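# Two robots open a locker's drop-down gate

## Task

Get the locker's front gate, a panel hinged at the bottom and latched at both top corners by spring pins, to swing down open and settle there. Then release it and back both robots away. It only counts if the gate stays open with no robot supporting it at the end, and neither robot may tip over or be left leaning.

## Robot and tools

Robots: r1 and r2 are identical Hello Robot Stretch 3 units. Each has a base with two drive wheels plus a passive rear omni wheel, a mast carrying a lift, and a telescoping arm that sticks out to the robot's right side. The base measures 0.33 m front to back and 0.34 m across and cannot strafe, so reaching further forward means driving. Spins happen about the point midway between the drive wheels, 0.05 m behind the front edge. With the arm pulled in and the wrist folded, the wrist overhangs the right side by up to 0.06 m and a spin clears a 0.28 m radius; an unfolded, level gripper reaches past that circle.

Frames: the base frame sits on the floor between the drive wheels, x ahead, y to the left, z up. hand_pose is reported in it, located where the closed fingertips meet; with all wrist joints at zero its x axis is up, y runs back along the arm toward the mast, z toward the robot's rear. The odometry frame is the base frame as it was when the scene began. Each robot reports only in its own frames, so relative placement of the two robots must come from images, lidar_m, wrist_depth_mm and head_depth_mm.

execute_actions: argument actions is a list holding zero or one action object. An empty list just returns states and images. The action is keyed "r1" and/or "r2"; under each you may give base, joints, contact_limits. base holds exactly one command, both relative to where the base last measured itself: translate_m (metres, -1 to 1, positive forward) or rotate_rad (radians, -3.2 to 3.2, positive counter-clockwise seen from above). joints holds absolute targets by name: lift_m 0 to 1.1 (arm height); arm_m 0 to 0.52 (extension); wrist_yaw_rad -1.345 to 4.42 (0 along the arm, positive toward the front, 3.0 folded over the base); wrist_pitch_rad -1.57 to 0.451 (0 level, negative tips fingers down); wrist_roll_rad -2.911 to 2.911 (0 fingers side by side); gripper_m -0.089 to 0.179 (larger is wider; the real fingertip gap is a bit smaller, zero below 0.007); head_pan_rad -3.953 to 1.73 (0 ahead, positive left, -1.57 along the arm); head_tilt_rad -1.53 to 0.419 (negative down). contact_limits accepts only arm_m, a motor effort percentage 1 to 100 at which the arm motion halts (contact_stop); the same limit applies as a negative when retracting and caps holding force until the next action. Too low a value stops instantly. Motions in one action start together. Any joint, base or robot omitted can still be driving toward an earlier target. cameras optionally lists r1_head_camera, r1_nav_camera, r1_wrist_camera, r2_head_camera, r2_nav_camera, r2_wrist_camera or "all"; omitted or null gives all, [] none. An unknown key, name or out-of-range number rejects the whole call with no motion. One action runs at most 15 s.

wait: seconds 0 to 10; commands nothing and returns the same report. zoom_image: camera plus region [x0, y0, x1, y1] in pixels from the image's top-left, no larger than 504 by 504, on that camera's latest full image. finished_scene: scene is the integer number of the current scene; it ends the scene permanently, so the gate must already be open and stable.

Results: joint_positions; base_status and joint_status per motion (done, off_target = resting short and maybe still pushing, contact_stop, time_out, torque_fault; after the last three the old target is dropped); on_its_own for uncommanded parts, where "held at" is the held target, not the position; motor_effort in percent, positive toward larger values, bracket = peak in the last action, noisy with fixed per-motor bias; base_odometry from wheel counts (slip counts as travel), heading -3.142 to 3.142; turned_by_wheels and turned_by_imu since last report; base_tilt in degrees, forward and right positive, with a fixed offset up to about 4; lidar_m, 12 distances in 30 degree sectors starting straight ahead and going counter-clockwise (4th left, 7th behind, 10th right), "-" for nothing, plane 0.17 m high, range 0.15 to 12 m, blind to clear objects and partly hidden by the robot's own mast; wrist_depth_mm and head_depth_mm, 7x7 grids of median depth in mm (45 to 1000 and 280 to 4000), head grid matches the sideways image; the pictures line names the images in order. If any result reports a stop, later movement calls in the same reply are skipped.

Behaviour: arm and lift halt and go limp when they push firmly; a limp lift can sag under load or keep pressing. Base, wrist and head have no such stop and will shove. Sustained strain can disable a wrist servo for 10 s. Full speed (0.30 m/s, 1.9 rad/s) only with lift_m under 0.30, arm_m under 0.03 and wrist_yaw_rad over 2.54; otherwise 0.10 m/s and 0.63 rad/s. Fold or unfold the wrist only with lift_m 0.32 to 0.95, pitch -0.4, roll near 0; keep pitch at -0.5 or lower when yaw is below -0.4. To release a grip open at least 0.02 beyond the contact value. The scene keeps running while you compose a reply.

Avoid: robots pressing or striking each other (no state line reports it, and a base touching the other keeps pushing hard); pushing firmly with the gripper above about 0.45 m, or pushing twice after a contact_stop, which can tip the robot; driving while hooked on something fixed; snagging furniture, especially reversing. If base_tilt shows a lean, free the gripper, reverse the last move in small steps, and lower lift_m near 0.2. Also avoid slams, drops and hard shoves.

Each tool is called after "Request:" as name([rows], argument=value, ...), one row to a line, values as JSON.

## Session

Request:
execute_actions(actions=[])

Scene clock: 0.00 s.
r1.base_odometry: x=+0.000 y=+0.000 heading=+0.000 (m, m, rad; r1's odometry frame)
r1.turned_by_wheels: +0.000 (rad since the last result)
r1.turned_by_imu: +0.000 (rad since the last result)
r1.base_tilt: forward=-0.9 right=-0.2 (deg)
r1.lidar_m: 3.37 2.08 1.52 1.47 1.52 1.40 1.35 1.40 1.89 5.20 2.28 3.50
r1.head_depth_mm: 2251 3380 3441 3474 3473 3043 2121 / 2235 3372 3431 3427 3488 3052 2146 / 2215 3388 3393 3420 3436 3125 2171 / 2184 3318 3361 3423 3448 3174 2185 / 2165 3315 3361 3421 3432 3230 2206 / 2141 3293 3317 3394 3366 3241 2202 / 2124 3286 3316 3355 3375 3276 2234
r1.base_status: not commanded
r1.joint_positions: lift_m=+0.490 arm_m=-0.001 wrist_yaw_rad=+2.997 wrist_pitch_rad=-0.562 wrist_roll_rad=-0.016 gripper_m=+0.037 head_pan_rad=+0.015 head_tilt_rad=-0.004
r1.joint_status: not commanded
r1.motor_effort: left_wheel=-1 right_wheel=+0 lift_m=+32 arm_m=+1 wrist_yaw_rad=+0 wrist_pitch_rad=+5 wrist_roll_rad=+0 gripper_m=+0 head_pan_rad=+0 head_tilt_rad=+1 (%)
r1.hand_pose: x=+0.0082 y=+0.0576 z=+0.4714 quat_wxyz=(+0.244, +0.686, +0.149, +0.669) (m; r1's base frame)
r1.wrist_depth_mm: - - - - - - - / - - - - - - - / - - - - - - - / 866 889 960 993 - - - / 740 761 814 842 840 878 911 / 639 659 - 705 737 737 782 / 563 586 - 620 641 658 668
r2.base_odometry: x=+0.000 y=+0.000 heading=+0.000 (m, m, rad; r2's odometry frame)
r2.turned_by_wheels: +0.000 (rad since the last result)
r2.turned_by_imu: +0.000 (rad since the last result)
r2.base_tilt: forward=-0.4 right=-0.2 (deg)
r2.lidar_m: 3.56 2.34 3.26 2.07 1.87 1.88 1.42 1.28 1.29 1.58 2.90 2.91
r2.head_depth_mm: 1803 2564 3375 3368 3339 3279 2826 / 1656 2588 3711 3716 3652 3611 2833 / 1605 2607 - - - 3941 2817 / 1818 2576 - - - - 2838 / 1834 2600 - - - - 2804 / 1835 2631 - - - - 2785 / 1838 2638 - - - - 2753
r2.base_status: not commanded
r2.joint_positions: lift_m=+0.332 arm_m=-0.001 wrist_yaw_rad=+2.869 wrist_pitch_rad=-0.343 wrist_roll_rad=-0.005 gripper_m=+0.037 head_pan_rad=-0.003 head_tilt_rad=+0.007
r2.joint_status: not commanded
r2.motor_effort: left_wheel=+0 right_wheel=+0 lift_m=+23 arm_m=-1 wrist_yaw_rad=-1 wrist_pitch_rad=+7 wrist_roll_rad=+0 gripper_m=+0 head_pan_rad=+1 head_tilt_rad=+3 (%)
r2.hand_pose: x=+0.0414 y=+0.0803 z=+0.3619 quat_wxyz=(+0.214, +0.705, +0.026, +0.676) (m; r2's base frame)
r2.wrist_depth_mm: - - - - - - - / - - - - - - - / - - - - - - - / - - - - - - - / - 831 849 849 820 808 795 / 651 673 - 656 661 644 632 / 545 - 524 533 514 532 532
pictures: r1_head_camera (sideways: a quarter turn clockwise sets it upright), r1_nav_camera (sideways: a quarter turn counterclockwise sets it upright), r1_wrist_camera, r2_head_camera (sideways: a quarter turn clockwise sets it upright), r2_nav_camera (sideways: a quarter turn counterclockwise sets it upright), r2_wrist_camera
Images, in order (width x height): r1_head_camera 896x504, r1_nav_camera 672x504, r1_wrist_camera 644x364, r2_head_camera 896x504, r2_nav_camera 672x504, r2_wrist_camera 644x364.

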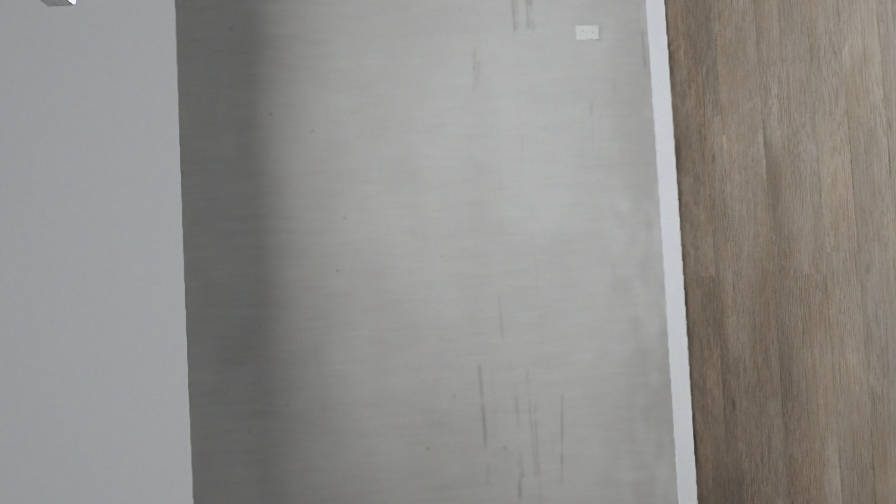

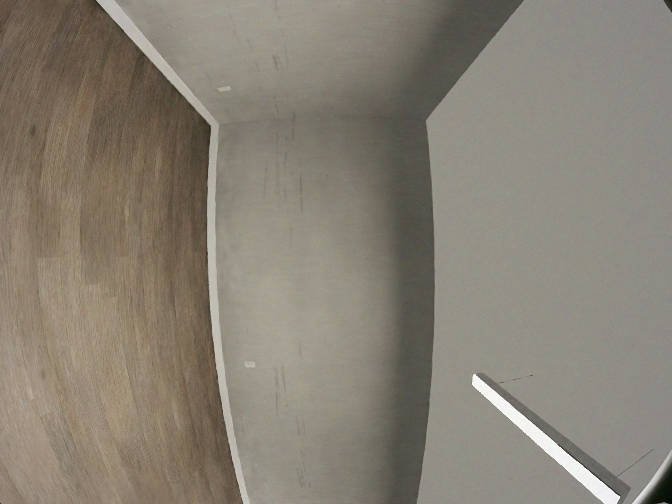

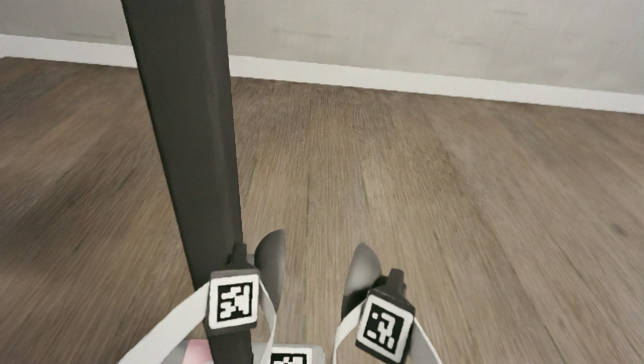

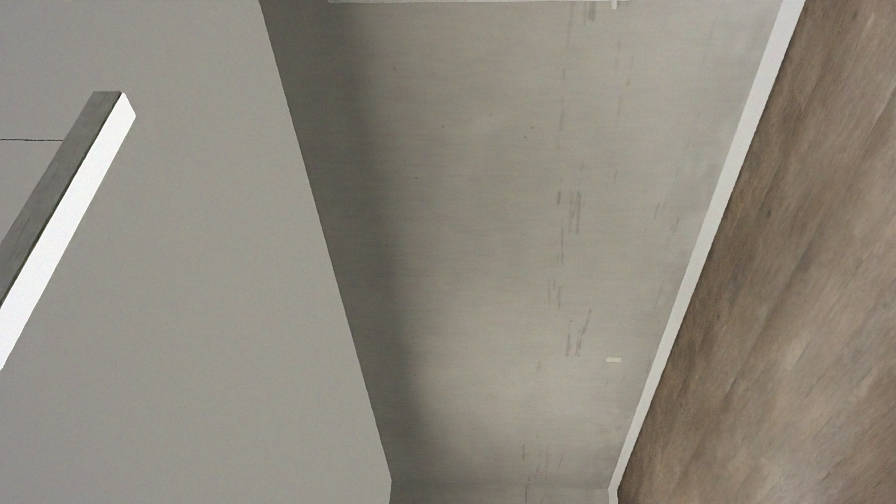

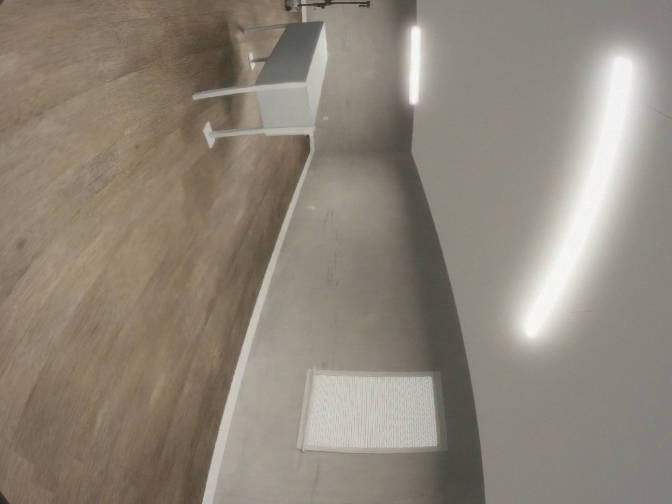

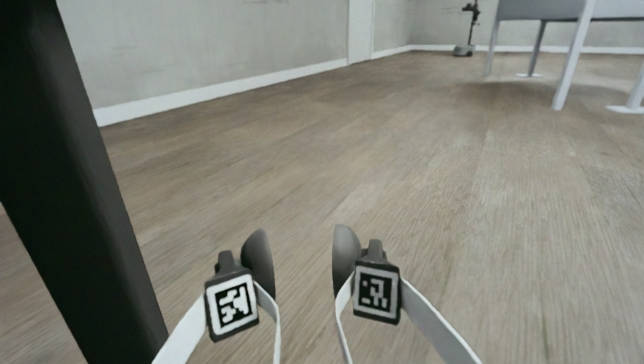

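Request:
execute_actions([
  {"r1":{"joints":{"head_pan_rad":-1.7,"head_tilt_rad":-0.3,"lift_m":0.28}},"r2":{"joints":{"head_pan_rad":1.2,"head_tilt_rad":-0.35,"lift_m":0.28}}},
], cameras=["r1_head_camera","r1_nav_camera","r2_head_camera"])

Scene clock: 6.53 s.
r1.base_odometry: x=+0.000 y=+0.000 heading=+0.000 (m, m, rad; r1's odometry frame)
r1.turned_by_wheels: +0.000 (rad since the last result)
r1.turned_by_imu: +0.000 (rad since the last result)
r1.base_tilt: forward=-1.0 right=-0.4 (deg)
r1.lidar_m: 3.37 2.08 1.52 1.47 1.52 1.40 1.35 1.40 1.89 5.20 2.29 3.50
r1.head_depth_mm: 2553 2669 2727 2845 2508 1879 1497 / 3158 3345 3499 3423 2532 1886 1503 / - - - 3884 2566 1903 1514 / - - - 3918 2589 1920 1513 / - - - - 2611 1916 1525 / - - - - 2633 1936 1534 / - - - 3734 2507 1948 1530
r1.base_status: not commanded
r1.joint_positions: lift_m=+0.280 arm_m=-0.001 wrist_yaw_rad=+2.997 wrist_pitch_rad=-0.563 wrist_roll_rad=-0.016 gripper_m=+0.037 head_pan_rad=-1.693 head_tilt_rad=-0.296
r1.joint_status: all done
r1.motor_effort: left_wheel=+1(1) right_wheel=+0(0) lift_m=+26(25) arm_m=+0(0) wrist_yaw_rad=+0(0) wrist_pitch_rad=+5(5) wrist_roll_rad=+0(0) gripper_m=+0(0) head_pan_rad=-3(43) head_tilt_rad=-3(27) (%)
r1.hand_pose: x=+0.0082 y=+0.0574 z=+0.2618 quat_wxyz=(+0.244, +0.686, +0.149, +0.669) (m; r1's base frame)
r1.wrist_depth_mm: - - - - - - - / 867 896 - - - - - / 688 698 761 791 839 904 968 / 562 586 625 646 676 696 748 / 483 516 - 552 557 574 592 / - - - - 481 488 502 / - - - - 421 423 437
r2.base_odometry: x=+0.000 y=+0.000 heading=+0.000 (m, m, rad; r2's odometry frame)
r2.turned_by_wheels: +0.000 (rad since the last result)
r2.turned_by_imu: +0.000 (rad since the last result)
r2.base_tilt: forward=-0.4 right=-0.2 (deg)
r2.lidar_m: 3.54 2.35 3.28 2.07 1.87 1.88 1.42 1.28 1.29 1.57 2.90 2.92
r2.head_depth_mm: - - - - 2949 2126 1641 / - - - - 2985 2109 1637 / - - - - 2939 2103 1640 / 3482 3666 3834 3989 2926 2100 1635 / 2977 3097 3263 3408 2920 2090 1626 / 2596 2680 2817 2942 2863 2079 1633 / 2309 2393 2479 2565 2624 2080 1623
r2.base_status: not commanded
r2.joint_positions: lift_m=+0.280 arm_m=-0.001 wrist_yaw_rad=+2.869 wrist_pitch_rad=-0.344 wrist_roll_rad=-0.005 gripper_m=+0.037 head_pan_rad=+1.193 head_tilt_rad=-0.345
r2.joint_status: all done
r2.motor_effort: left_wheel=+0(0) right_wheel=-1(0) lift_m=+19(21) arm_m=-2(1) wrist_yaw_rad=-1(1) wrist_pitch_rad=+7(7) wrist_roll_rad=+0(0) gripper_m=+0(1) head_pan_rad=+4(51) head_tilt_rad=-2(27) (%)
r2.hand_pose: x=+0.0414 y=+0.0802 z=+0.3098 quat_wxyz=(+0.215, +0.705, +0.026, +0.676) (m; r2's base frame)
r2.wrist_depth_mm: - - - - - - - / - - - - - - - / - - - - - - - / - 988 998 970 977 968 955 / - 730 745 741 723 707 708 / 571 589 - 577 599 571 564 / 486 - 481 481 465 478 466
pictures: r1_head_camera (sideways: a quarter turn clockwise sets it upright), r1_nav_camera (sideways: a quarter turn counterclockwise sets it upright), r2_head_camera (sideways: a quarter turn clockwise sets it upright)
Images, in order (width x height): r1_head_camera 896x504, r1_nav_camera 672x504, r2_head_camera 896x504.

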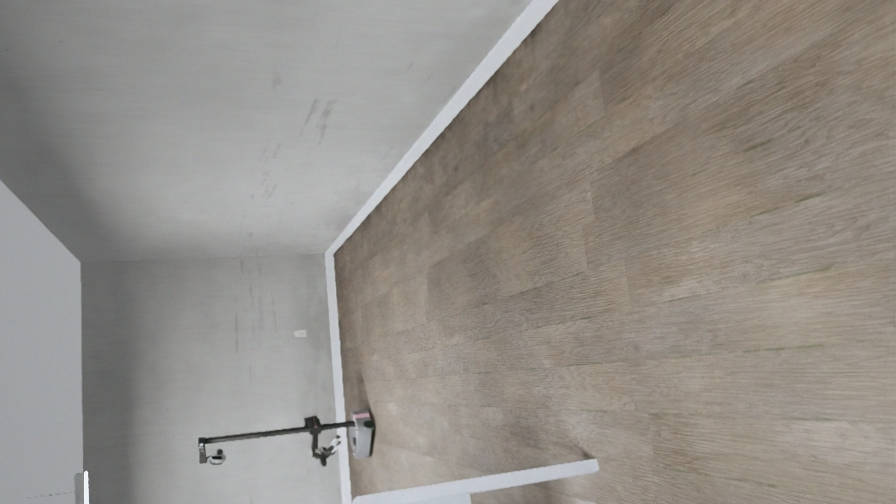

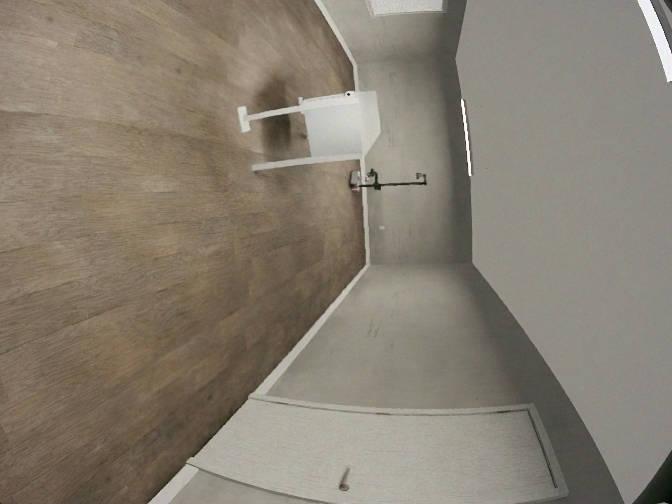

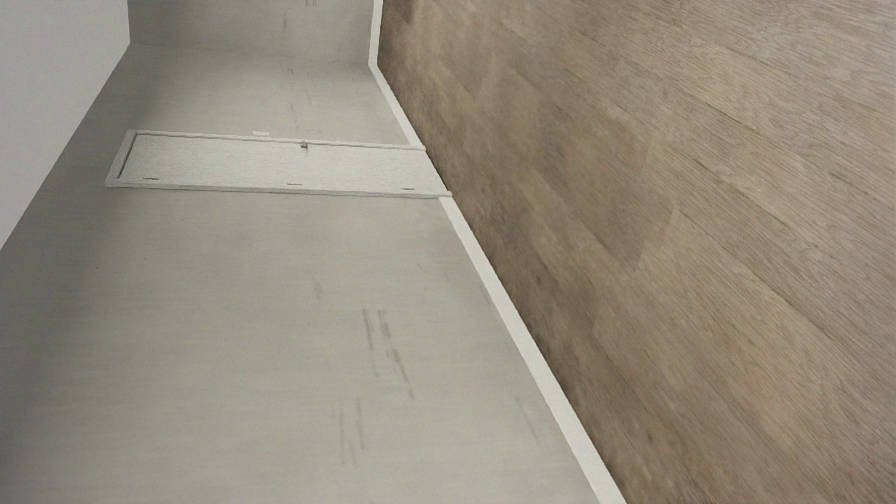

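Request:
execute_actions([
  {"r1":{"joints":{"head_pan_rad":-1.2,"head_tilt_rad":-0.35}},"r2":{"joints":{"head_pan_rad":0.55,"head_tilt_rad":-0.4}}},
], cameras=["r1_head_camera","r2_head_camera"])

Scene clock: 14.70 s.
r1.base_odometry: x=+0.000 y=+0.000 heading=+0.000 (m, m, rad; r1's odometry frame)
r1.turned_by_wheels: +0.000 (rad since the last result)
r1.turned_by_imu: +0.000 (rad since the last result)
r1.base_tilt: forward=-1.0 right=-0.3 (deg)
r1.lidar_m: 3.35 2.09 1.52 1.47 1.53 1.40 1.35 1.40 1.90 5.23 2.29 3.49
r1.head_depth_mm: - - - 3350 2335 1787 1443 / - - - 3358 2339 1789 1444 / - - 2367 3038 2345 1799 1445 / - - 2353 2912 2380 1811 1458 / - - - 3500 2377 1810 1463 / - - - 3550 2418 1835 1469 / - - - 3531 2409 1831 1478
r1.base_status: not commanded
r1.joint_positions: lift_m=+0.280 arm_m=-0.001 wrist_yaw_rad=+2.997 wrist_pitch_rad=-0.563 wrist_roll_rad=-0.016 gripper_m=+0.037 head_pan_rad=-1.207 head_tilt_rad=-0.345
r1.joint_status: all done
r1.motor_effort: left_wheel=+0(0) right_wheel=+0(0) lift_m=+25(25) arm_m=+0(1) wrist_yaw_rad=-1(0) wrist_pitch_rad=+5(5) wrist_roll_rad=+0(0) gripper_m=+0(2) head_pan_rad=+4(32) head_tilt_rad=-3(10) (%)
r1.hand_pose: x=+0.0082 y=+0.0574 z=+0.2618 quat_wxyz=(+0.244, +0.686, +0.149, +0.669) (m; r1's base frame)
r1.wrist_depth_mm: - - - - - - - / 878 903 - - - - - / 683 711 765 802 850 911 972 / 573 580 627 636 663 706 750 / 485 521 - 547 553 580 608 / - - - - 481 487 502 / - - - - 419 426 431
r2.base_odometry: x=+0.000 y=+0.000 heading=+0.000 (m, m, rad; r2's odometry frame)
r2.turned_by_wheels: +0.000 (rad since the last result)
r2.turned_by_imu: +0.000 (rad since the last result)
r2.base_tilt: forward=-0.5 right=-0.2 (deg)
r2.lidar_m: 3.55 2.34 3.26 2.06 1.87 1.88 1.42 1.28 1.29 1.57 2.90 2.92
r2.head_depth_mm: - - - - 2686 1978 1566 / - - - 3888 2690 1969 1571 / - - - 2749 2661 1970 1558 / - - 2901 2722 2617 1967 1563 / - - 3409 3848 2677 1961 1559 / - - - - 2648 1963 1553 / - - - - 2652 1952 1548
r2.base_status: not commanded
r2.joint_positions: lift_m=+0.280 arm_m=-0.001 wrist_yaw_rad=+2.869 wrist_pitch_rad=-0.344 wrist_roll_rad=-0.005 gripper_m=+0.037 head_pan_rad=+0.557 head_tilt_rad=-0.395
r2.joint_status: all done
r2.motor_effort: left_wheel=-1(1) right_wheel=+0(1) lift_m=+20(20) arm_m=-1(1) wrist_yaw_rad=+0(1) wrist_pitch_rad=+7(7) wrist_roll_rad=+0(0) gripper_m=+0(1) head_pan_rad=-4(41) head_tilt_rad=-3(10) (%)
r2.hand_pose: x=+0.0414 y=+0.0802 z=+0.3098 quat_wxyz=(+0.215, +0.705, +0.026, +0.676) (m; r2's base frame)
r2.wrist_depth_mm: - - - - - - - / - - - - - - - / - - - - - - - / - 995 981 973 988 955 926 / - 735 754 750 724 712 700 / 572 601 - 583 586 575 560 / 491 - 479 479 465 472 471
pictures: r1_head_camera (sideways: a quarter turn clockwise sets it upright), r2_head_camera (sideways: a quarter turn clockwise sets it upright)
Images, in order (width x height): r1_head_camera 896x504, r2_head_camera 896x504.

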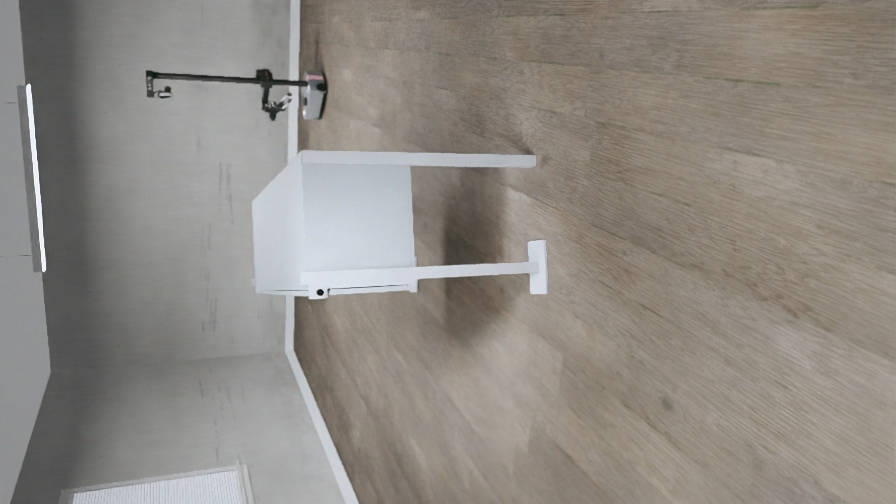

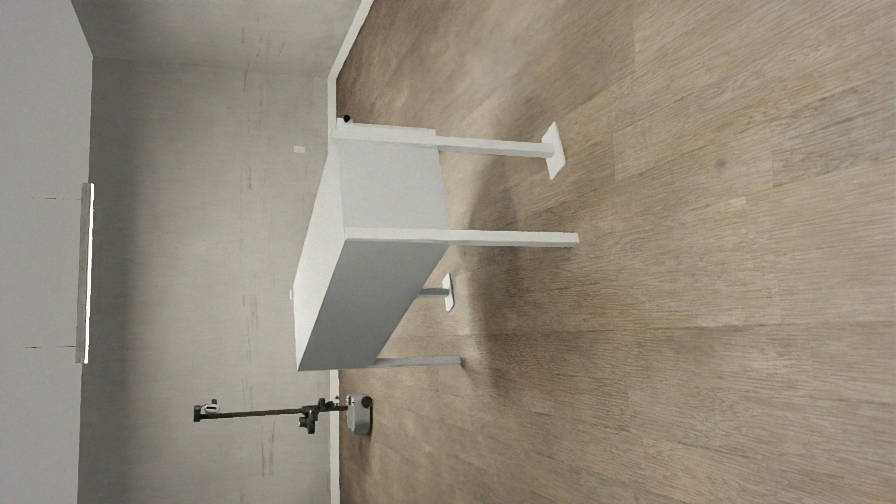

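Request:
execute_actions([
  {"r1":{"base":{"rotate_rad":-1.146}},"r2":{"base":{"rotate_rad":0.154}}},
], cameras=[])

Request:
execute_actions([
  {"r1":{"base":{"translate_m":0.85}},"r2":{"base":{"translate_m":1.0}}},
], cameras=[])

Request:
execute_actions([
  {"r1":{"base":{"translate_m":0.8}},"r2":{"base":{"translate_m":0.99}}},
], cameras=[])

Request:
execute_actions([
  {"r1":{"base":{"rotate_rad":1.55},"joints":{"head_pan_rad":-1.57,"head_tilt_rad":-0.7}},"r2":{"base":{"rotate_rad":2.48},"joints":{"head_pan_rad":-1.57,"head_tilt_rad":-0.75}}},
], cameras=["r1_head_camera","r2_head_camera"])

Scene clock: 41.10 s.
r1.base_odometry: x=+0.000 y=+0.000 heading=-1.146 (m, m, rad; r1's odometry frame)
r1.turned_by_wheels: -1.146 (rad since the last result)
r1.turned_by_imu: -1.141 (rad since the last result)
r1.base_tilt: forward=-1.0 right=-0.3 (deg)
r1.lidar_m: 2.33 3.64 3.35 2.35 1.58 1.47 1.49 1.45 1.35 1.37 1.72 3.76
r1.head_depth_mm: 1242 1307 1390 1489 1580 1662 1432 / 1323 1411 1498 1604 1731 1761 1443 / 1418 1509 1614 1737 1884 1793 1452 / 1516 1621 1751 1888 2064 1803 1446 / 1643 1766 1926 2089 2224 1816 1457 / 1796 1944 2125 2370 2379 1825 1464 / 2006 2217 2434 2708 2407 1828 1475
r1.base_status: done
r1.joint_positions: lift_m=+0.280 arm_m=-0.001 wrist_yaw_rad=+2.997 wrist_pitch_rad=-0.563 wrist_roll_rad=-0.016 gripper_m=+0.037 head_pan_rad=-1.207 head_tilt_rad=-0.346
r1.joint_status: not commanded
r1.motor_effort: left_wheel=+4(12) right_wheel=-3(7) lift_m=+26(25) arm_m=+0(0) wrist_yaw_rad=+0(0) wrist_pitch_rad=+5(5) wrist_roll_rad=+0(0) gripper_m=+0(0) head_pan_rad=+4(4) head_tilt_rad=-2(4) (%)
r1.hand_pose: x=+0.0082 y=+0.0574 z=+0.2618 quat_wxyz=(+0.244, +0.686, +0.149, +0.669) (m; r1's base frame)
r1.wrist_depth_mm: - - - - - - - / 879 904 - - - - - / 685 707 757 807 850 895 974 / 566 582 615 637 678 704 744 / 480 518 - 555 556 579 605 / - - - - 484 494 503 / - - - - 415 423 435
r2.base_odometry: x=+0.000 y=+0.000 heading=+0.154 (m, m, rad; r2's odometry frame)
r2.turned_by_wheels: +0.154 (rad since the last result)
r2.turned_by_imu: +0.151 (rad since the last result)
r2.base_tilt: forward=-0.4 right=-0.2 (deg)
r2.lidar_m: 2.56 2.34 2.71 1.95 1.88 1.86 1.34 1.28 1.32 1.79 2.90 2.99
r2.head_depth_mm: - - - 3364 2675 1970 1562 / - - 2966 2479 2594 1967 1566 / - - 3002 3570 2662 1964 1559 / - - - - 2674 1962 1550 / - - - - 2650 1958 1542 / - - - - 2649 1962 1548 / - - - - 2649 1960 1548
r2.base_status: done
r2.joint_positions: lift_m=+0.280 arm_m=-0.001 wrist_yaw_rad=+2.869 wrist_pitch_rad=-0.344 wrist_roll_rad=-0.005 gripper_m=+0.037 head_pan_rad=+0.557 head_tilt_rad=-0.396
r2.joint_status: not commanded
r2.motor_effort: left_wheel=-2(6) right_wheel=+1(6) lift_m=+20(19) arm_m=-1(1) wrist_yaw_rad=+0(0) wrist_pitch_rad=+7(7) wrist_roll_rad=+0(0) gripper_m=+0(1) head_pan_rad=-4(4) head_tilt_rad=-2(2) (%)
r2.hand_pose: x=+0.0414 y=+0.0802 z=+0.3098 quat_wxyz=(+0.215, +0.705, +0.026, +0.676) (m; r2's base frame)
r2.wrist_depth_mm: - - - - - - - / - - - - - - - / - - - - - - - / - 978 971 973 944 956 922 / - 736 747 745 721 711 714 / 571 592 - 580 591 573 561 / 482 - 480 479 460 470 464
pictures: none
No camera images: the call's "cameras" was empty. Leave "cameras" out to get every camera's image.

Scene clock: 46.20 s.
r1.base_odometry: x=+0.351 y=-0.774 heading=-1.146 (m, m, rad; r1's odometry frame)
r1.turned_by_wheels: +0.000 (rad since the last result)
r1.turned_by_imu: -0.005 (rad since the last result)
r1.base_tilt: forward=-1.1 right=-0.4 (deg)
r1.lidar_m: 1.45 3.27 3.03 3.07 2.41 2.25 2.28 1.82 1.68 1.69 2.17 1.51
r1.head_depth_mm: 1549 1629 1728 1846 1971 1777 1437 / 1653 1744 1855 1991 2107 1787 1444 / 1788 1906 2020 2186 2260 1796 1445 / 1926 2061 2214 2395 2379 1808 1456 / 2075 2251 2463 2680 2391 1820 1453 / 2289 2473 2687 2960 2394 1835 1465 / 2538 2773 3054 3232 2419 1833 1471
r1.base_status: done
r1.joint_positions: lift_m=+0.280 arm_m=-0.001 wrist_yaw_rad=+2.997 wrist_pitch_rad=-0.563 wrist_roll_rad=-0.016 gripper_m=+0.037 head_pan_rad=-1.207 head_tilt_rad=-0.346
r1.joint_status: not commanded
r1.motor_effort: left_wheel=+3(13) right_wheel=-2(4) lift_m=+25(26) arm_m=+0(1) wrist_yaw_rad=+1(1) wrist_pitch_rad=+5(5) wrist_roll_rad=+0(0) gripper_m=+1(1) head_pan_rad=+3(3) head_tilt_rad=-2(3) (%)
r1.hand_pose: x=+0.0082 y=+0.0574 z=+0.2617 quat_wxyz=(+0.244, +0.686, +0.149, +0.669) (m; r1's base frame)
r1.wrist_depth_mm: - - - - - - - / 866 919 - - - - - / 679 711 772 811 850 902 975 / 566 582 614 648 671 701 748 / 482 514 - 553 553 572 607 / - - - - 482 492 501 / - - - - 416 422 438
r2.base_odometry: x=+0.988 y=+0.153 heading=+0.154 (m, m, rad; r2's odometry frame)
r2.turned_by_wheels: +0.000 (rad since the last result)
r2.turned_by_imu: -0.006 (rad since the last result)
r2.base_tilt: forward=-0.4 right=-0.2 (deg)
r2.lidar_m: 3.31 1.47 3.49 2.49 2.41 2.46 2.23 2.14 2.21 2.49 2.38 2.45
r2.head_depth_mm: - - - - 2664 1979 1556 / - - - 3901 2685 1963 1557 / - - - 1657 1797 1901 1560 / - - - 1606 2306 1951 1552 / - - 2857 1599 2309 1881 1559 / - - - 3499 2631 1957 1554 / - - - - 2635 1946 1554
r2.base_status: done
r2.joint_positions: lift_m=+0.280 arm_m=-0.001 wrist_yaw_rad=+2.869 wrist_pitch_rad=-0.344 wrist_roll_rad=-0.005 gripper_m=+0.037 head_pan_rad=+0.557 head_tilt_rad=-0.396
r2.joint_status: not commanded
r2.motor_effort: left_wheel=-2(4) right_wheel=+1(7) lift_m=+20(20) arm_m=-1(1) wrist_yaw_rad=+0(0) wrist_pitch_rad=+8(8) wrist_roll_rad=+0(0) gripper_m=+1(0) head_pan_rad=-3(3) head_tilt_rad=-2(3) (%)
r2.hand_pose: x=+0.0414 y=+0.0802 z=+0.3097 quat_wxyz=(+0.215, +0.705, +0.026, +0.676) (m; r2's base frame)
r2.wrist_depth_mm: - - - - - - - / - - - - - - - / - - - - - - - / - 990 987 970 968 935 951 / - 734 738 748 710 709 693 / 573 596 - 578 590 575 557 / 491 - - 475 461 471 470
pictures: none
No camera images: the call's "cameras" was empty. Leave "cameras" out to get every camera's image.

Scene clock: 51.27 s.
r1.base_odometry: x=+0.681 y=-1.503 heading=-1.146 (m, m, rad; r1's odometry frame)
r1.turned_by_wheels: +0.000 (rad since the last result)
r1.turned_by_imu: -0.005 (rad since the last result)
r1.base_tilt: forward=-1.0 right=-0.4 (deg)
r1.lidar_m: 0.65 2.93 2.73 2.77 3.23 2.97 3.00 2.17 1.99 2.01 2.57 0.66
r1.head_depth_mm: 1847 1965 2097 2216 2260 1778 1439 / 1987 2101 2246 2383 2351 1781 1435 / 2123 2288 2427 2608 2362 1796 1451 / 2295 2452 2631 2843 2379 1812 1453 / 2508 2705 2908 3075 2385 1810 1466 / 2744 2962 3231 3310 2401 1829 1466 / 2976 3232 3618 3574 2422 1830 1466
r1.base_status: done
r1.joint_positions: lift_m=+0.280 arm_m=-0.001 wrist_yaw_rad=+2.997 wrist_pitch_rad=-0.563 wrist_roll_rad=-0.016 gripper_m=+0.037 head_pan_rad=-1.207 head_tilt_rad=-0.346
r1.joint_status: not commanded
r1.motor_effort: left_wheel=+3(13) right_wheel=-2(5) lift_m=+25(25) arm_m=+0(0) wrist_yaw_rad=+1(0) wrist_pitch_rad=+5(5) wrist_roll_rad=+0(0) gripper_m=+1(0) head_pan_rad=+3(3) head_tilt_rad=-3(2) (%)
r1.hand_pose: x=+0.0082 y=+0.0574 z=+0.2617 quat_wxyz=(+0.244, +0.686, +0.149, +0.669) (m; r1's base frame)
r1.wrist_depth_mm: - - - - - - - / 879 921 - - - - - / 690 706 769 806 831 905 961 / 571 583 624 643 657 711 745 / 483 519 - 553 558 580 601 / - - - - 475 487 506 / - - - - 415 423 435
r2.base_odometry: x=+1.967 y=+0.305 heading=+0.154 (m, m, rad; r2's odometry frame)
r2.turned_by_wheels: +0.000 (rad since the last result)
r2.turned_by_imu: -0.006 (rad since the last result)
r2.base_tilt: forward=-0.4 right=-0.2 (deg)
r2.lidar_m: 2.55 5.78 0.81 0.92 2.93 3.00 3.12 2.98 2.73 1.95 1.86 1.92
r2.head_depth_mm: - - - - 2704 1967 1562 / - - - - 2678 1977 1565 / - - - - 2655 1958 1548 / - - - - 2672 1963 1563 / - - - - 2637 1963 1546 / - - - 3791 2642 1956 1540 / - - - 2954 901 889 952
r2.base_status: done
r2.joint_positions: lift_m=+0.280 arm_m=-0.001 wrist_yaw_rad=+2.869 wrist_pitch_rad=-0.344 wrist_roll_rad=-0.005 gripper_m=+0.037 head_pan_rad=+0.557 head_tilt_rad=-0.396
r2.joint_status: not commanded
r2.motor_effort: left_wheel=-1(4) right_wheel=+0(7) lift_m=+20(20) arm_m=-1(1) wrist_yaw_rad=+0(1) wrist_pitch_rad=+8(8) wrist_roll_rad=+0(0) gripper_m=-1(0) head_pan_rad=-4(5) head_tilt_rad=-2(2) (%)
r2.hand_pose: x=+0.0414 y=+0.0802 z=+0.3097 quat_wxyz=(+0.215, +0.705, +0.026, +0.676) (m; r2's base frame)
r2.wrist_depth_mm: - - - - - - - / - - - - - - - / - - - - - - - / - - 989 971 948 956 933 / - 736 757 738 712 700 702 / 577 595 - 582 588 568 573 / 493 - - 475 462 469 468
pictures: none
No camera images: the call's "cameras" was empty. Leave "cameras" out to get every camera's image.

Scene clock: 54.07 s.
r1.base_odometry: x=+0.681 y=-1.503 heading=+0.404 (m, m, rad; r1's odometry frame)
r1.turned_by_wheels: +1.550 (rad since the last result)
r1.turned_by_imu: +1.543 (rad since the last result)
r1.base_tilt: forward=-1.0 right=-0.1 (deg)
r1.lidar_m: 2.76 3.22 2.97 3.00 2.18 1.99 2.01 2.55 0.66 0.65 2.96 2.73
r1.head_depth_mm: 1600 1036 773 850 1484 1364 1185 / 1609 1038 773 845 1488 1358 1184 / 1606 1040 807 852 1047 1297 1193 / 2728 2859 2349 1919 1597 1363 1189 / - 3318 2442 1926 1592 1366 1190 / - 3313 2423 1933 1604 1368 1193 / - 3341 2455 1932 1609 1371 1188
r1.base_status: done
r1.joint_positions: lift_m=+0.280 arm_m=-0.001 wrist_yaw_rad=+2.997 wrist_pitch_rad=-0.563 wrist_roll_rad=-0.016 gripper_m=+0.037 head_pan_rad=-1.563 head_tilt_rad=-0.692
r1.joint_status: all done
r1.motor_effort: left_wheel=-3(7) right_wheel=+2(7) lift_m=+25(25) arm_m=+0(0) wrist_yaw_rad=-1(0) wrist_pitch_rad=+5(5) wrist_roll_rad=+0(0) gripper_m=+1(1) head_pan_rad=-3(26) head_tilt_rad=-4(30) (%)
r1.hand_pose: x=+0.0082 y=+0.0573 z=+0.2617 quat_wxyz=(+0.244, +0.686, +0.149, +0.669) (m; r1's base frame)
r1.wrist_depth_mm: - - - - - - - / 872 900 - - - - - / 685 702 768 810 847 910 948 / 568 589 625 645 658 705 739 / 483 513 - 550 554 575 605 / - - - - 483 490 504 / - - - - 415 425 438
r2.base_odometry: x=+1.966 y=+0.305 heading=+2.634 (m, m, rad; r2's odometry frame)
r2.turned_by_wheels: +2.480 (rad since the last result)
r2.turned_by_imu: +2.432 (rad since the last result)
r2.base_tilt: forward=-0.4 right=-0.2 (deg)
r2.lidar_m: 2.93 3.30 2.99 3.00 2.06 1.86 1.87 2.27 4.39 0.82 0.91 2.91
r2.head_depth_mm: - 3946 2748 2086 1687 1425 1230 / - 3929 2724 2081 1701 1427 1233 / - 3672 2607 2093 1694 1424 1232 / 2650 1215 903 1004 1564 1392 1229 / - 1212 929 1026 1689 1417 1227 / - 1213 931 1034 1687 1419 1229 / - 1215 929 1037 1605 1390 1226
r2.base_status: done
r2.joint_positions: lift_m=+0.280 arm_m=-0.001 wrist_yaw_rad=+2.869 wrist_pitch_rad=-0.344 wrist_roll_rad=-0.005 gripper_m=+0.037 head_pan_rad=-1.563 head_tilt_rad=-0.741
r2.joint_status: all done
r2.motor_effort: left_wheel=-2(6) right_wheel=+2(8) lift_m=+20(20) arm_m=-1(2) wrist_yaw_rad=+0(1) wrist_pitch_rad=+7(8) wrist_roll_rad=+0(0) gripper_m=+0(0) head_pan_rad=-4(49) head_tilt_rad=-5(35) (%)
r2.hand_pose: x=+0.0414 y=+0.0802 z=+0.3097 quat_wxyz=(+0.215, +0.705, +0.026, +0.676) (m; r2's base frame)
r2.wrist_depth_mm: - - - - - - - / - - - - - - - / - - - - - - - / - 974 962 968 961 958 960 / - 726 752 740 719 707 701 / 588 591 - 578 575 568 570 / 486 - - 481 466 475 473
pictures: r1_head_camera (sideways: a quarter turn clockwise sets it upright), r2_head_camera (sideways: a quarter turn clockwise sets it upright)
Images, in order (width x height): r1_head_camera 896x504, r2_head_camera 896x504.

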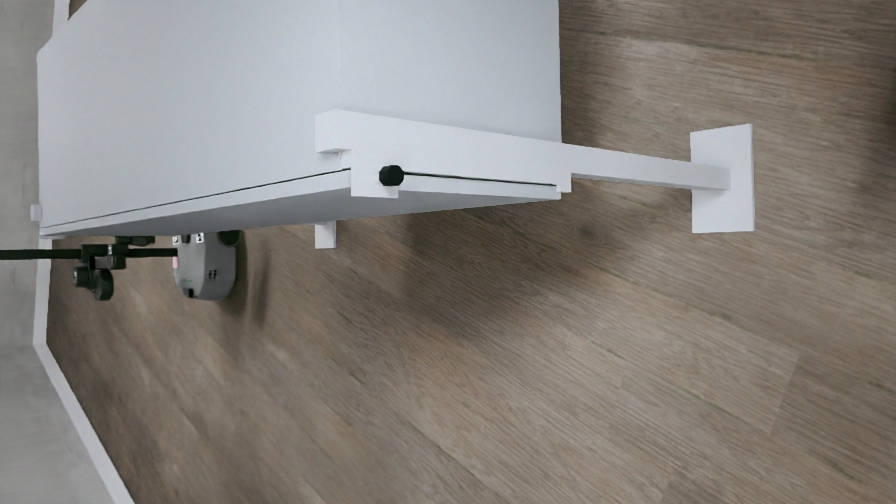

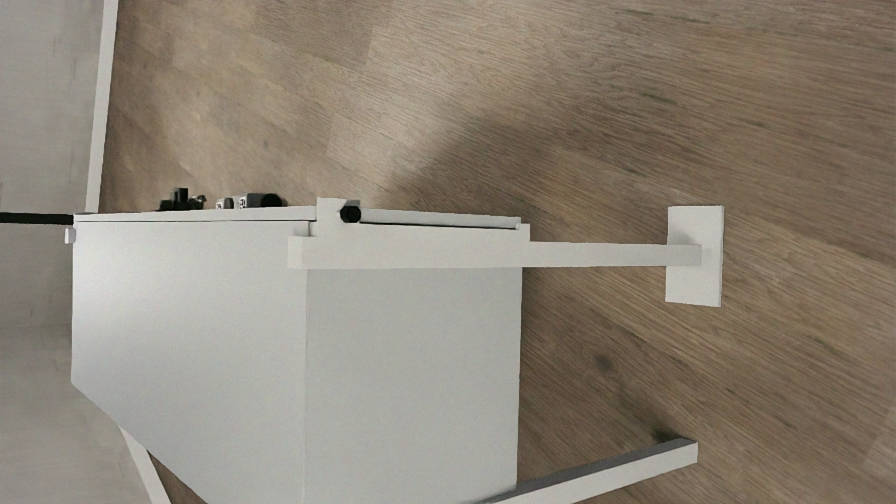

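Request:
execute_actions([
  {"r1":{"base":{"rotate_rad":0.025},"joints":{"lift_m":0.7,"wrist_pitch_rad":-0.4,"wrist_roll_rad":0,"gripper_m":0.06}},"r2":{"base":{"rotate_rad":-0.04},"joints":{"lift_m":0.7,"wrist_pitch_rad":-0.4,"wrist_roll_rad":0,"gripper_m":0.06}}},
], cameras=[])

Request:
execute_actions([
  {"r1":{"joints":{"wrist_yaw_rad":-0.13}},"r2":{"joints":{"wrist_yaw_rad":0}}},
], cameras=[])

Request:
execute_actions([
  {"r1":{"joints":{"wrist_pitch_rad":0,"wrist_roll_rad":1.57,"lift_m":0.685}},"r2":{"joints":{"wrist_pitch_rad":0,"wrist_roll_rad":1.57,"lift_m":0.685,"arm_m":0.1}}},
], cameras=["r1_head_camera","r1_wrist_camera","r2_head_camera","r2_wrist_camera"])

Scene clock: 73.97 s.
r1.base_odometry: x=+0.681 y=-1.503 heading=+0.429 (m, m, rad; r1's odometry frame)
r1.turned_by_wheels: +0.025 (rad since the last result)
r1.turned_by_imu: +0.025 (rad since the last result)
r1.base_tilt: forward=-1.1 right=-0.4 (deg)
r1.lidar_m: 2.76 3.18 2.97 3.02 2.16 1.99 2.01 2.60 0.66 0.65 2.92 2.72
r1.head_depth_mm: 1603 1037 767 838 1486 1357 1233 / 1599 1039 767 837 1478 1357 1243 / 1607 1094 864 870 1481 1297 1233 / - 2879 2414 1919 1598 1366 1237 / - 3301 2448 1931 1588 1366 1236 / - 3299 2440 1938 1597 1361 1188 / - 3308 2432 1926 1601 1363 1190
r1.base_status: done
r1.joint_positions: lift_m=+0.700 arm_m=-0.001 wrist_yaw_rad=+2.997 wrist_pitch_rad=-0.422 wrist_roll_rad=-0.005 gripper_m=+0.060 head_pan_rad=-1.563 head_tilt_rad=-0.692
r1.joint_status: all done
r1.motor_effort: left_wheel=-2(10) right_wheel=+2(6) lift_m=+36(39) arm_m=+0(0) wrist_yaw_rad=+1(1) wrist_pitch_rad=+9(9) wrist_roll_rad=+2(4) gripper_m=+0(83) head_pan_rad=-3(2) head_tilt_rad=-4(5) (%)
r1.hand_pose: x=+0.0111 y=+0.0773 z=+0.7116 quat_wxyz=(+0.198, +0.698, +0.098, +0.681) (m; r1's base frame)
r1.wrist_depth_mm: - - - - - - - / - - - - - - - / - - - - - - - / - - - - - - - / - - - - - - - / 957 - - - - - - / 844 844 891 914 - 992 -
r2.base_odometry: x=+1.966 y=+0.305 heading=+2.594 (m, m, rad; r2's odometry frame)
r2.turned_by_wheels: -0.040 (rad since the last result)
r2.turned_by_imu: -0.039 (rad since the last result)
r2.base_tilt: forward=-0.4 right=-0.2 (deg)
r2.lidar_m: 2.92 3.37 2.98 2.98 2.10 1.86 1.86 2.21 4.07 0.82 0.92 2.91
r2.head_depth_mm: - 3907 2733 2085 1700 1425 1231 / - 3863 2729 2103 1698 1434 1226 / - 3861 2730 2079 1692 1431 1230 / 2548 1384 923 1021 1573 1392 1252 / - 1216 922 1024 1645 1428 1239 / - 1217 924 1021 1648 1419 1221 / - 1217 919 1018 1647 1393 1226
r2.base_status: done
r2.joint_positions: lift_m=+0.700 arm_m=-0.001 wrist_yaw_rad=+2.869 wrist_pitch_rad=-0.413 wrist_roll_rad=-0.005 gripper_m=+0.060 head_pan_rad=-1.563 head_tilt_rad=-0.741
r2.joint_status: all done
r2.motor_effort: left_wheel=+1(3) right_wheel=-2(5) lift_m=+26(25) arm_m=-2(1) wrist_yaw_rad=+0(0) wrist_pitch_rad=+7(8) wrist_roll_rad=+3(2) gripper_m=+0(91) head_pan_rad=-4(3) head_tilt_rad=-5(4) (%)
r2.hand_pose: x=+0.0393 y=+0.0724 z=+0.7137 quat_wxyz=(+0.238, +0.703, +0.051, +0.668) (m; r2's base frame)
r2.wrist_depth_mm: - - - - - - - / - - - - - - - / - - - - - - - / - - - - - - - / - - - - - - - / - - - - - - - / 907 - 897 930 920 926 905
pictures: none
No camera images: the call's "cameras" was empty. Leave "cameras" out to get every camera's image.

Scene clock: 76.53 s.
r1.base_odometry: x=+0.681 y=-1.503 heading=+0.429 (m, m, rad; r1's odometry frame)
r1.turned_by_wheels: +0.000 (rad since the last result)
r1.turned_by_imu: +0.000 (rad since the last result)
r1.base_tilt: forward=-1.0 right=-0.5 (deg)
r1.lidar_m: 2.77 3.19 2.96 3.01 2.16 1.99 2.01 2.60 0.66 0.65 2.93 2.73
r1.head_depth_mm: 1594 1038 769 842 1481 1360 1229 / 1605 1032 769 836 1480 1358 1252 / 1607 1095 865 871 1490 1352 - / - 2886 2414 1919 1604 1390 1188 / - 3310 2440 1920 1600 1365 1192 / - 3335 2430 1924 1591 1368 1189 / - 3337 2439 1936 1609 1363 1192
r1.base_status: not commanded
r1.joint_positions: lift_m=+0.700 arm_m=-0.001 wrist_yaw_rad=-0.127 wrist_pitch_rad=-0.422 wrist_roll_rad=-0.005 gripper_m=+0.060 head_pan_rad=-1.563 head_tilt_rad=-0.692
r1.joint_status: all done
r1.motor_effort: left_wheel=-2(2) right_wheel=+2(1) lift_m=+35(36) arm_m=+0(1) wrist_yaw_rad=-2(3) wrist_pitch_rad=+9(9) wrist_roll_rad=+2(2) gripper_m=+0(1) head_pan_rad=-3(3) head_tilt_rad=-5(5) (%)
r1.hand_pose: x=-0.0499 y=-0.3664 z=+0.7116 quat_wxyz=(+0.682, +0.104, -0.698, -0.192) (m; r1's base frame)
r1.wrist_depth_mm: - - - - 356 360 355 / - - - - 384 392 382 / - - - - 417 423 412 / - - - - 460 459 453 / - - - - 506 503 497 / 970 - - - - - 584 / 836 866 867 901 - 953 940
r2.base_odometry: x=+1.966 y=+0.305 heading=+2.594 (m, m, rad; r2's odometry frame)
r2.turned_by_wheels: +0.000 (rad since the last result)
r2.turned_by_imu: +0.000 (rad since the last result)
r2.base_tilt: forward=-0.4 right=-0.2 (deg)
r2.lidar_m: 2.92 3.38 2.98 2.99 2.10 1.86 1.86 2.21 4.04 0.82 0.91 2.91
r2.head_depth_mm: - 3998 2741 2087 1701 1425 1233 / - 3926 2734 2096 1692 1423 1234 / - 3963 2732 2090 1696 1457 1245 / 2565 1382 919 1024 1564 1392 1225 / - 1216 921 1020 1646 1422 1232 / - 1213 919 1021 1641 1420 1229 / - 1208 919 1019 1638 1386 1225
r2.base_status: not commanded
r2.joint_positions: lift_m=+0.700 arm_m=-0.001 wrist_yaw_rad=+0.002 wrist_pitch_rad=-0.413 wrist_roll_rad=-0.005 gripper_m=+0.060 head_pan_rad=-1.563 head_tilt_rad=-0.741
r2.joint_status: all done
r2.motor_effort: left_wheel=+1(1) right_wheel=-2(2) lift_m=+27(26) arm_m=-1(2) wrist_yaw_rad=-2(8) wrist_pitch_rad=+7(6) wrist_roll_rad=+3(3) gripper_m=+0(0) head_pan_rad=-4(4) head_tilt_rad=-5(5) (%)
r2.hand_pose: x=-0.0210 y=-0.3694 z=+0.7137 quat_wxyz=(+0.694, +0.146, -0.690, -0.144) (m; r2's base frame)
r2.wrist_depth_mm: 487 502 506 - - - - / 521 540 557 - - - - / 563 581 605 - - - - / 613 633 662 - - - - / - - - - - - - / - - - - - - - / 928 882 888 921 932 919 918
pictures: none
No camera images: the call's "cameras" was empty. Leave "cameras" out to get every camera's image.

Scene clock: 78.50 s.
r1.base_odometry: x=+0.681 y=-1.503 heading=+0.429 (m, m, rad; r1's odometry frame)
r1.turned_by_wheels: +0.000 (rad since the last result)
r1.turned_by_imu: +0.000 (rad since the last result)
r1.base_tilt: forward=-1.1 right=-0.4 (deg)
r1.lidar_m: 2.76 3.18 2.97 3.02 2.15 1.99 2.01 2.59 0.66 0.65 2.93 2.72
r1.head_depth_mm: 1600 1035 768 838 1484 1351 1226 / 1607 1034 768 837 1480 1355 - / 1606 1092 868 871 1039 1298 - / - 2892 2440 1931 1595 1359 1147 / - 3309 2427 1930 1601 1372 1190 / - 3293 2451 1944 1603 1362 1190 / - 3314 2453 1937 1600 1372 1189
r1.base_status: not commanded
r1.joint_positions: lift_m=+0.685 arm_m=-0.001 wrist_yaw_rad=-0.127 wrist_pitch_rad=-0.026 wrist_roll_rad=+1.568 gripper_m=+0.060 head_pan_rad=-1.563 head_tilt_rad=-0.692
r1.joint_status: all done
r1.motor_effort: left_wheel=-2(3) right_wheel=+2(1) lift_m=+25(29) arm_m=-1(0) wrist_yaw_rad=-2(3) wrist_pitch_rad=+10(11) wrist_roll_rad=+1(3) gripper_m=+1(0) head_pan_rad=-3(3) head_tilt_rad=-6(4) (%)
r1.hand_pose: x=-0.0538 y=-0.3978 z=+0.7929 quat_wxyz=(+0.001, -0.064, -0.998, -0.014) (m; r1's base frame)
r1.wrist_depth_mm: - - - 412 413 408 953 / - - - 417 413 413 920 / - - - 401 401 401 882 / - - - - - 415 820 / - - - - - - 942 / - - - - - - 900 / - - - - - - 882
r2.base_odometry: x=+1.966 y=+0.305 heading=+2.594 (m, m, rad; r2's odometry frame)
r2.turned_by_wheels: +0.000 (rad since the last result)
r2.turned_by_imu: +0.000 (rad since the last result)
r2.base_tilt: forward=-0.4 right=-0.2 (deg)
r2.lidar_m: 2.92 3.37 2.98 2.99 2.10 1.86 1.86 2.21 4.05 0.82 0.91 2.91
r2.head_depth_mm: - 3913 2715 2098 1692 1465 - / - 3972 2679 2106 1700 1497 - / - 3981 2728 2089 1696 1495 - / 2540 1387 920 1016 1270 1383 1225 / - 1213 923 1022 1645 1423 1229 / - 1209 921 1019 1650 1427 1228 / - 1210 919 1021 1648 1390 1224
r2.base_status: not commanded
r2.joint_positions: lift_m=+0.685 arm_m=+0.100 wrist_yaw_rad=+0.001 wrist_pitch_rad=-0.024 wrist_roll_rad=+1.566 gripper_m=+0.060 head_pan_rad=-1.563 head_tilt_rad=-0.741
r2.joint_status: all done
r2.motor_effort: left_wheel=+1(1) right_wheel=-2(2) lift_m=+19(22) arm_m=+2(1) wrist_yaw_rad=-1(3) wrist_pitch_rad=+12(12) wrist_roll_rad=+2(3) gripper_m=+0(0) head_pan_rad=-4(4) head_tilt_rad=-4(5) (%)
r2.hand_pose: x=-0.0210 y=-0.5002 z=+0.7935 quat_wxyz=(+0.003, +0.001, -1.000, -0.012) (m; r2's base frame)
r2.wrist_depth_mm: - - - - - - 799 / - - - - - - 807 / - - - - - - 823 / - - - 754 668 - 796 / - - - 492 513 - 788 / - - 507 526 542 - 836 / - - - 523 544 - 860
pictures: r1_head_camera (sideways: a quarter turn clockwise sets it upright), r1_wrist_camera, r2_head_camera (sideways: a quarter turn clockwise sets it upright), r2_wrist_camera
Images, in order (width x height): r1_head_camera 896x504, r1_wrist_camera 644x364, r2_head_camera 896x504, r2_wrist_camera 644x364.

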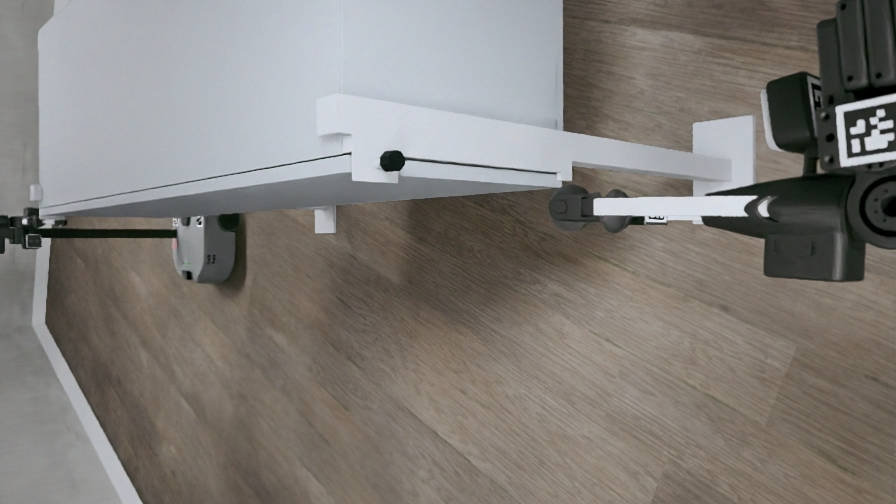

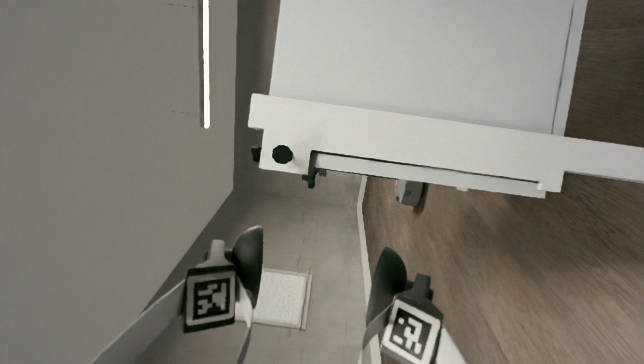

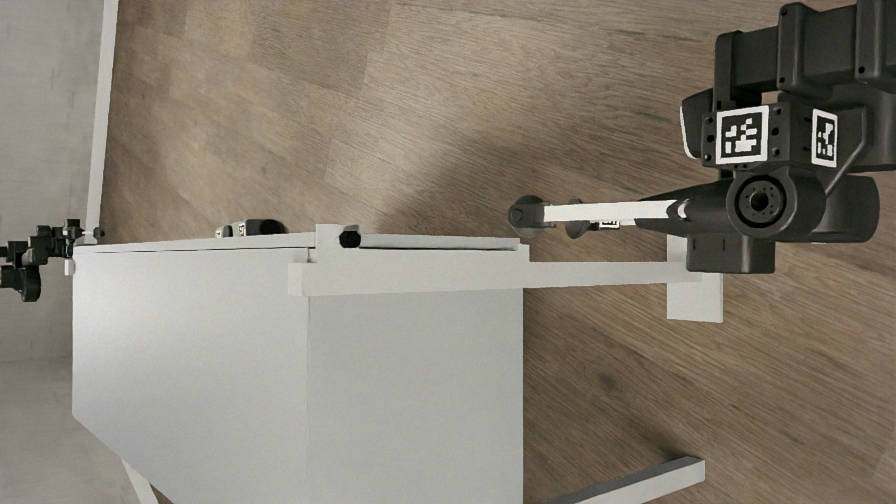

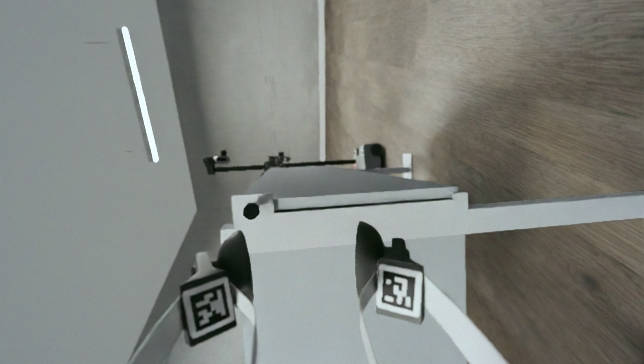

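Request:
execute_actions([
  {"r1":{"base":{"translate_m":-0.068},"joints":{"arm_m":0.11,"lift_m":0.7}},"r2":{"base":{"translate_m":0.02},"joints":{"arm_m":0.29,"lift_m":0.7}}},
], cameras=["r1_head_camera","r1_wrist_camera","r2_head_camera","r2_wrist_camera"])

Scene clock: 93.53 s.
r1.base_odometry: x=+0.619 y=-1.531 heading=+0.429 (m, m, rad; r1's odometry frame)
r1.turned_by_wheels: +0.000 (rad since the last result)
r1.turned_by_imu: +0.000 (rad since the last result)
r1.base_tilt: forward=-1.0 right=-0.1 (deg)
r1.lidar_m: 2.83 3.21 3.00 3.04 2.09 1.93 1.95 2.52 0.78 0.64 2.98 2.79
r1.head_depth_mm: 1736 1034 765 833 1477 1380 - / 1603 1035 768 834 1244 - 1164 / 1605 1042 761 817 978 - 1166 / - 2849 2265 1875 1638 - 1189 / - 3323 2422 1932 1598 1361 1186 / - 3298 2441 1940 1596 1370 1189 / - 3321 2449 1937 1611 1370 1191
r1.base_status: done
r1.joint_positions: lift_m=+0.700 arm_m=+0.110 wrist_yaw_rad=-0.128 wrist_pitch_rad=-0.025 wrist_roll_rad=+1.568 gripper_m=+0.060 head_pan_rad=-1.563 head_tilt_rad=-0.692
r1.joint_status: all done
r1.motor_effort: left_wheel=-2(9) right_wheel=+1(3) lift_m=+36(39) arm_m=+3(3) wrist_yaw_rad=-1(3) wrist_pitch_rad=+10(11) wrist_roll_rad=+1(1) gripper_m=+1(1) head_pan_rad=-3(2) head_tilt_rad=-4(4) (%)
r1.hand_pose: x=-0.0540 y=-0.5081 z=+0.8077 quat_wxyz=(+0.001, -0.064, -0.998, -0.013) (m; r1's base frame)
r1.wrist_depth_mm: - - - 298 297 297 295 / - - - 300 299 298 298 / - - - 302 303 304 302 / - - - 289 287 285 305 / - - - 299 298 291 289 / - - - - - - 877 / - - - - - - 925
r2.base_odometry: x=+1.949 y=+0.315 heading=+2.594 (m, m, rad; r2's odometry frame)
r2.turned_by_wheels: +0.000 (rad since the last result)
r2.turned_by_imu: +0.000 (rad since the last result)
r2.base_tilt: forward=-0.4 right=-0.2 (deg)
r2.lidar_m: 2.90 3.37 2.98 2.99 2.12 1.88 1.89 2.24 4.10 0.81 0.90 2.89
r2.head_depth_mm: - 3954 2749 2100 1739 1479 - / - 3892 2733 2159 - 1427 1231 / - 3908 2720 2163 - 1425 1227 / 2388 1293 898 996 1249 1382 1224 / 2556 1214 922 1023 1642 1431 1231 / - 1214 921 1021 1647 1424 1226 / - 1207 923 1016 1560 1395 1222
r2.base_status: done
r2.joint_positions: lift_m=+0.700 arm_m=+0.290 wrist_yaw_rad=+0.001 wrist_pitch_rad=-0.023 wrist_roll_rad=+1.567 gripper_m=+0.060 head_pan_rad=-1.563 head_tilt_rad=-0.741
r2.joint_status: all done
r2.motor_effort: left_wheel=+1(5) right_wheel=-2(4) lift_m=+26(30) arm_m=+2(4) wrist_yaw_rad=-1(2) wrist_pitch_rad=+11(12) wrist_roll_rad=+1(2) gripper_m=+0(1) head_pan_rad=-4(3) head_tilt_rad=-4(5) (%)
r2.hand_pose: x=-0.0212 y=-0.6903 z=+0.8083 quat_wxyz=(+0.002, +0.000, -1.000, -0.012) (m; r2's base frame)
r2.wrist_depth_mm: - - - - - - 815 / - - - - - - 807 / - - - - - - 833 / - - - 600 504 998 805 / - - 284 294 310 318 332 / - - 289 296 314 343 783 / - - 310 320 332 349 805
pictures: r1_head_camera (sideways: a quarter turn clockwise sets it upright), r1_wrist_camera, r2_head_camera (sideways: a quarter turn clockwise sets it upright), r2_wrist_camera
Images, in order (width x height): r1_head_camera 896x504, r1_wrist_camera 644x364, r2_head_camera 896x504, r2_wrist_camera 644x364.

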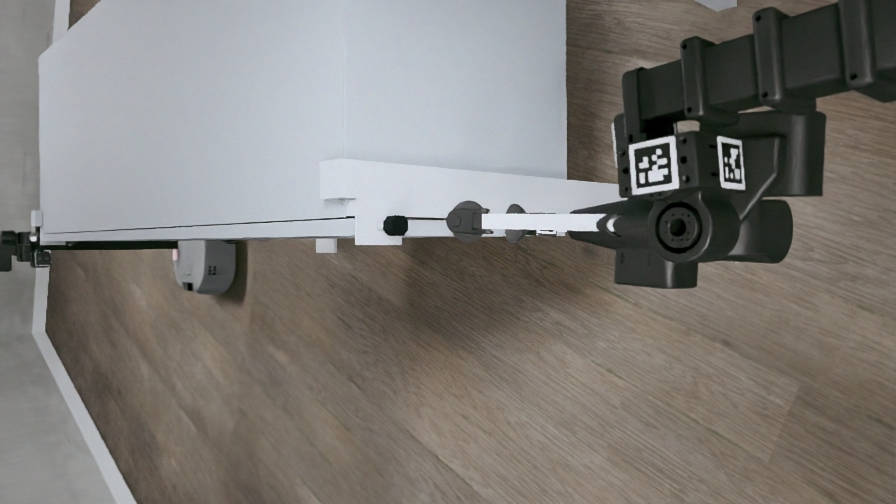

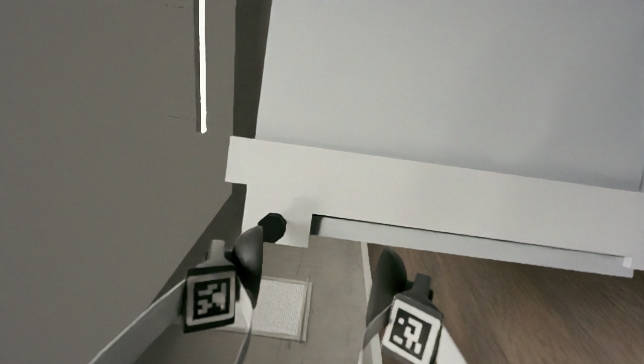

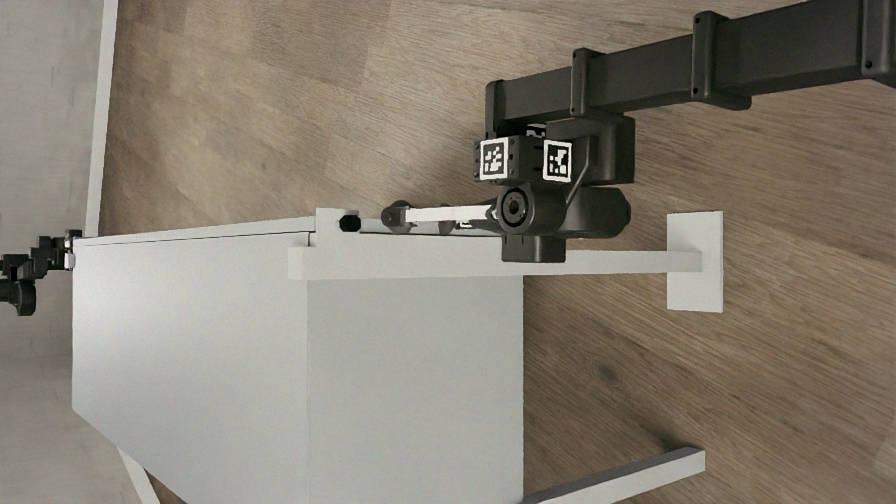

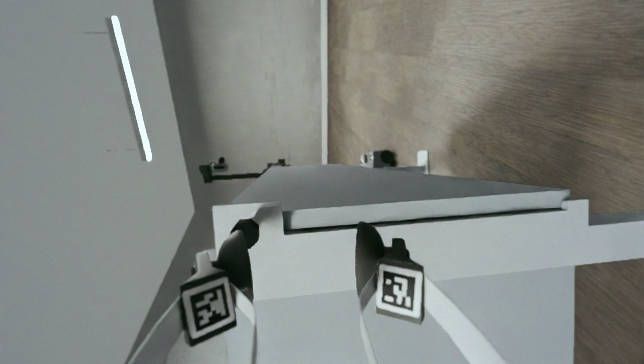

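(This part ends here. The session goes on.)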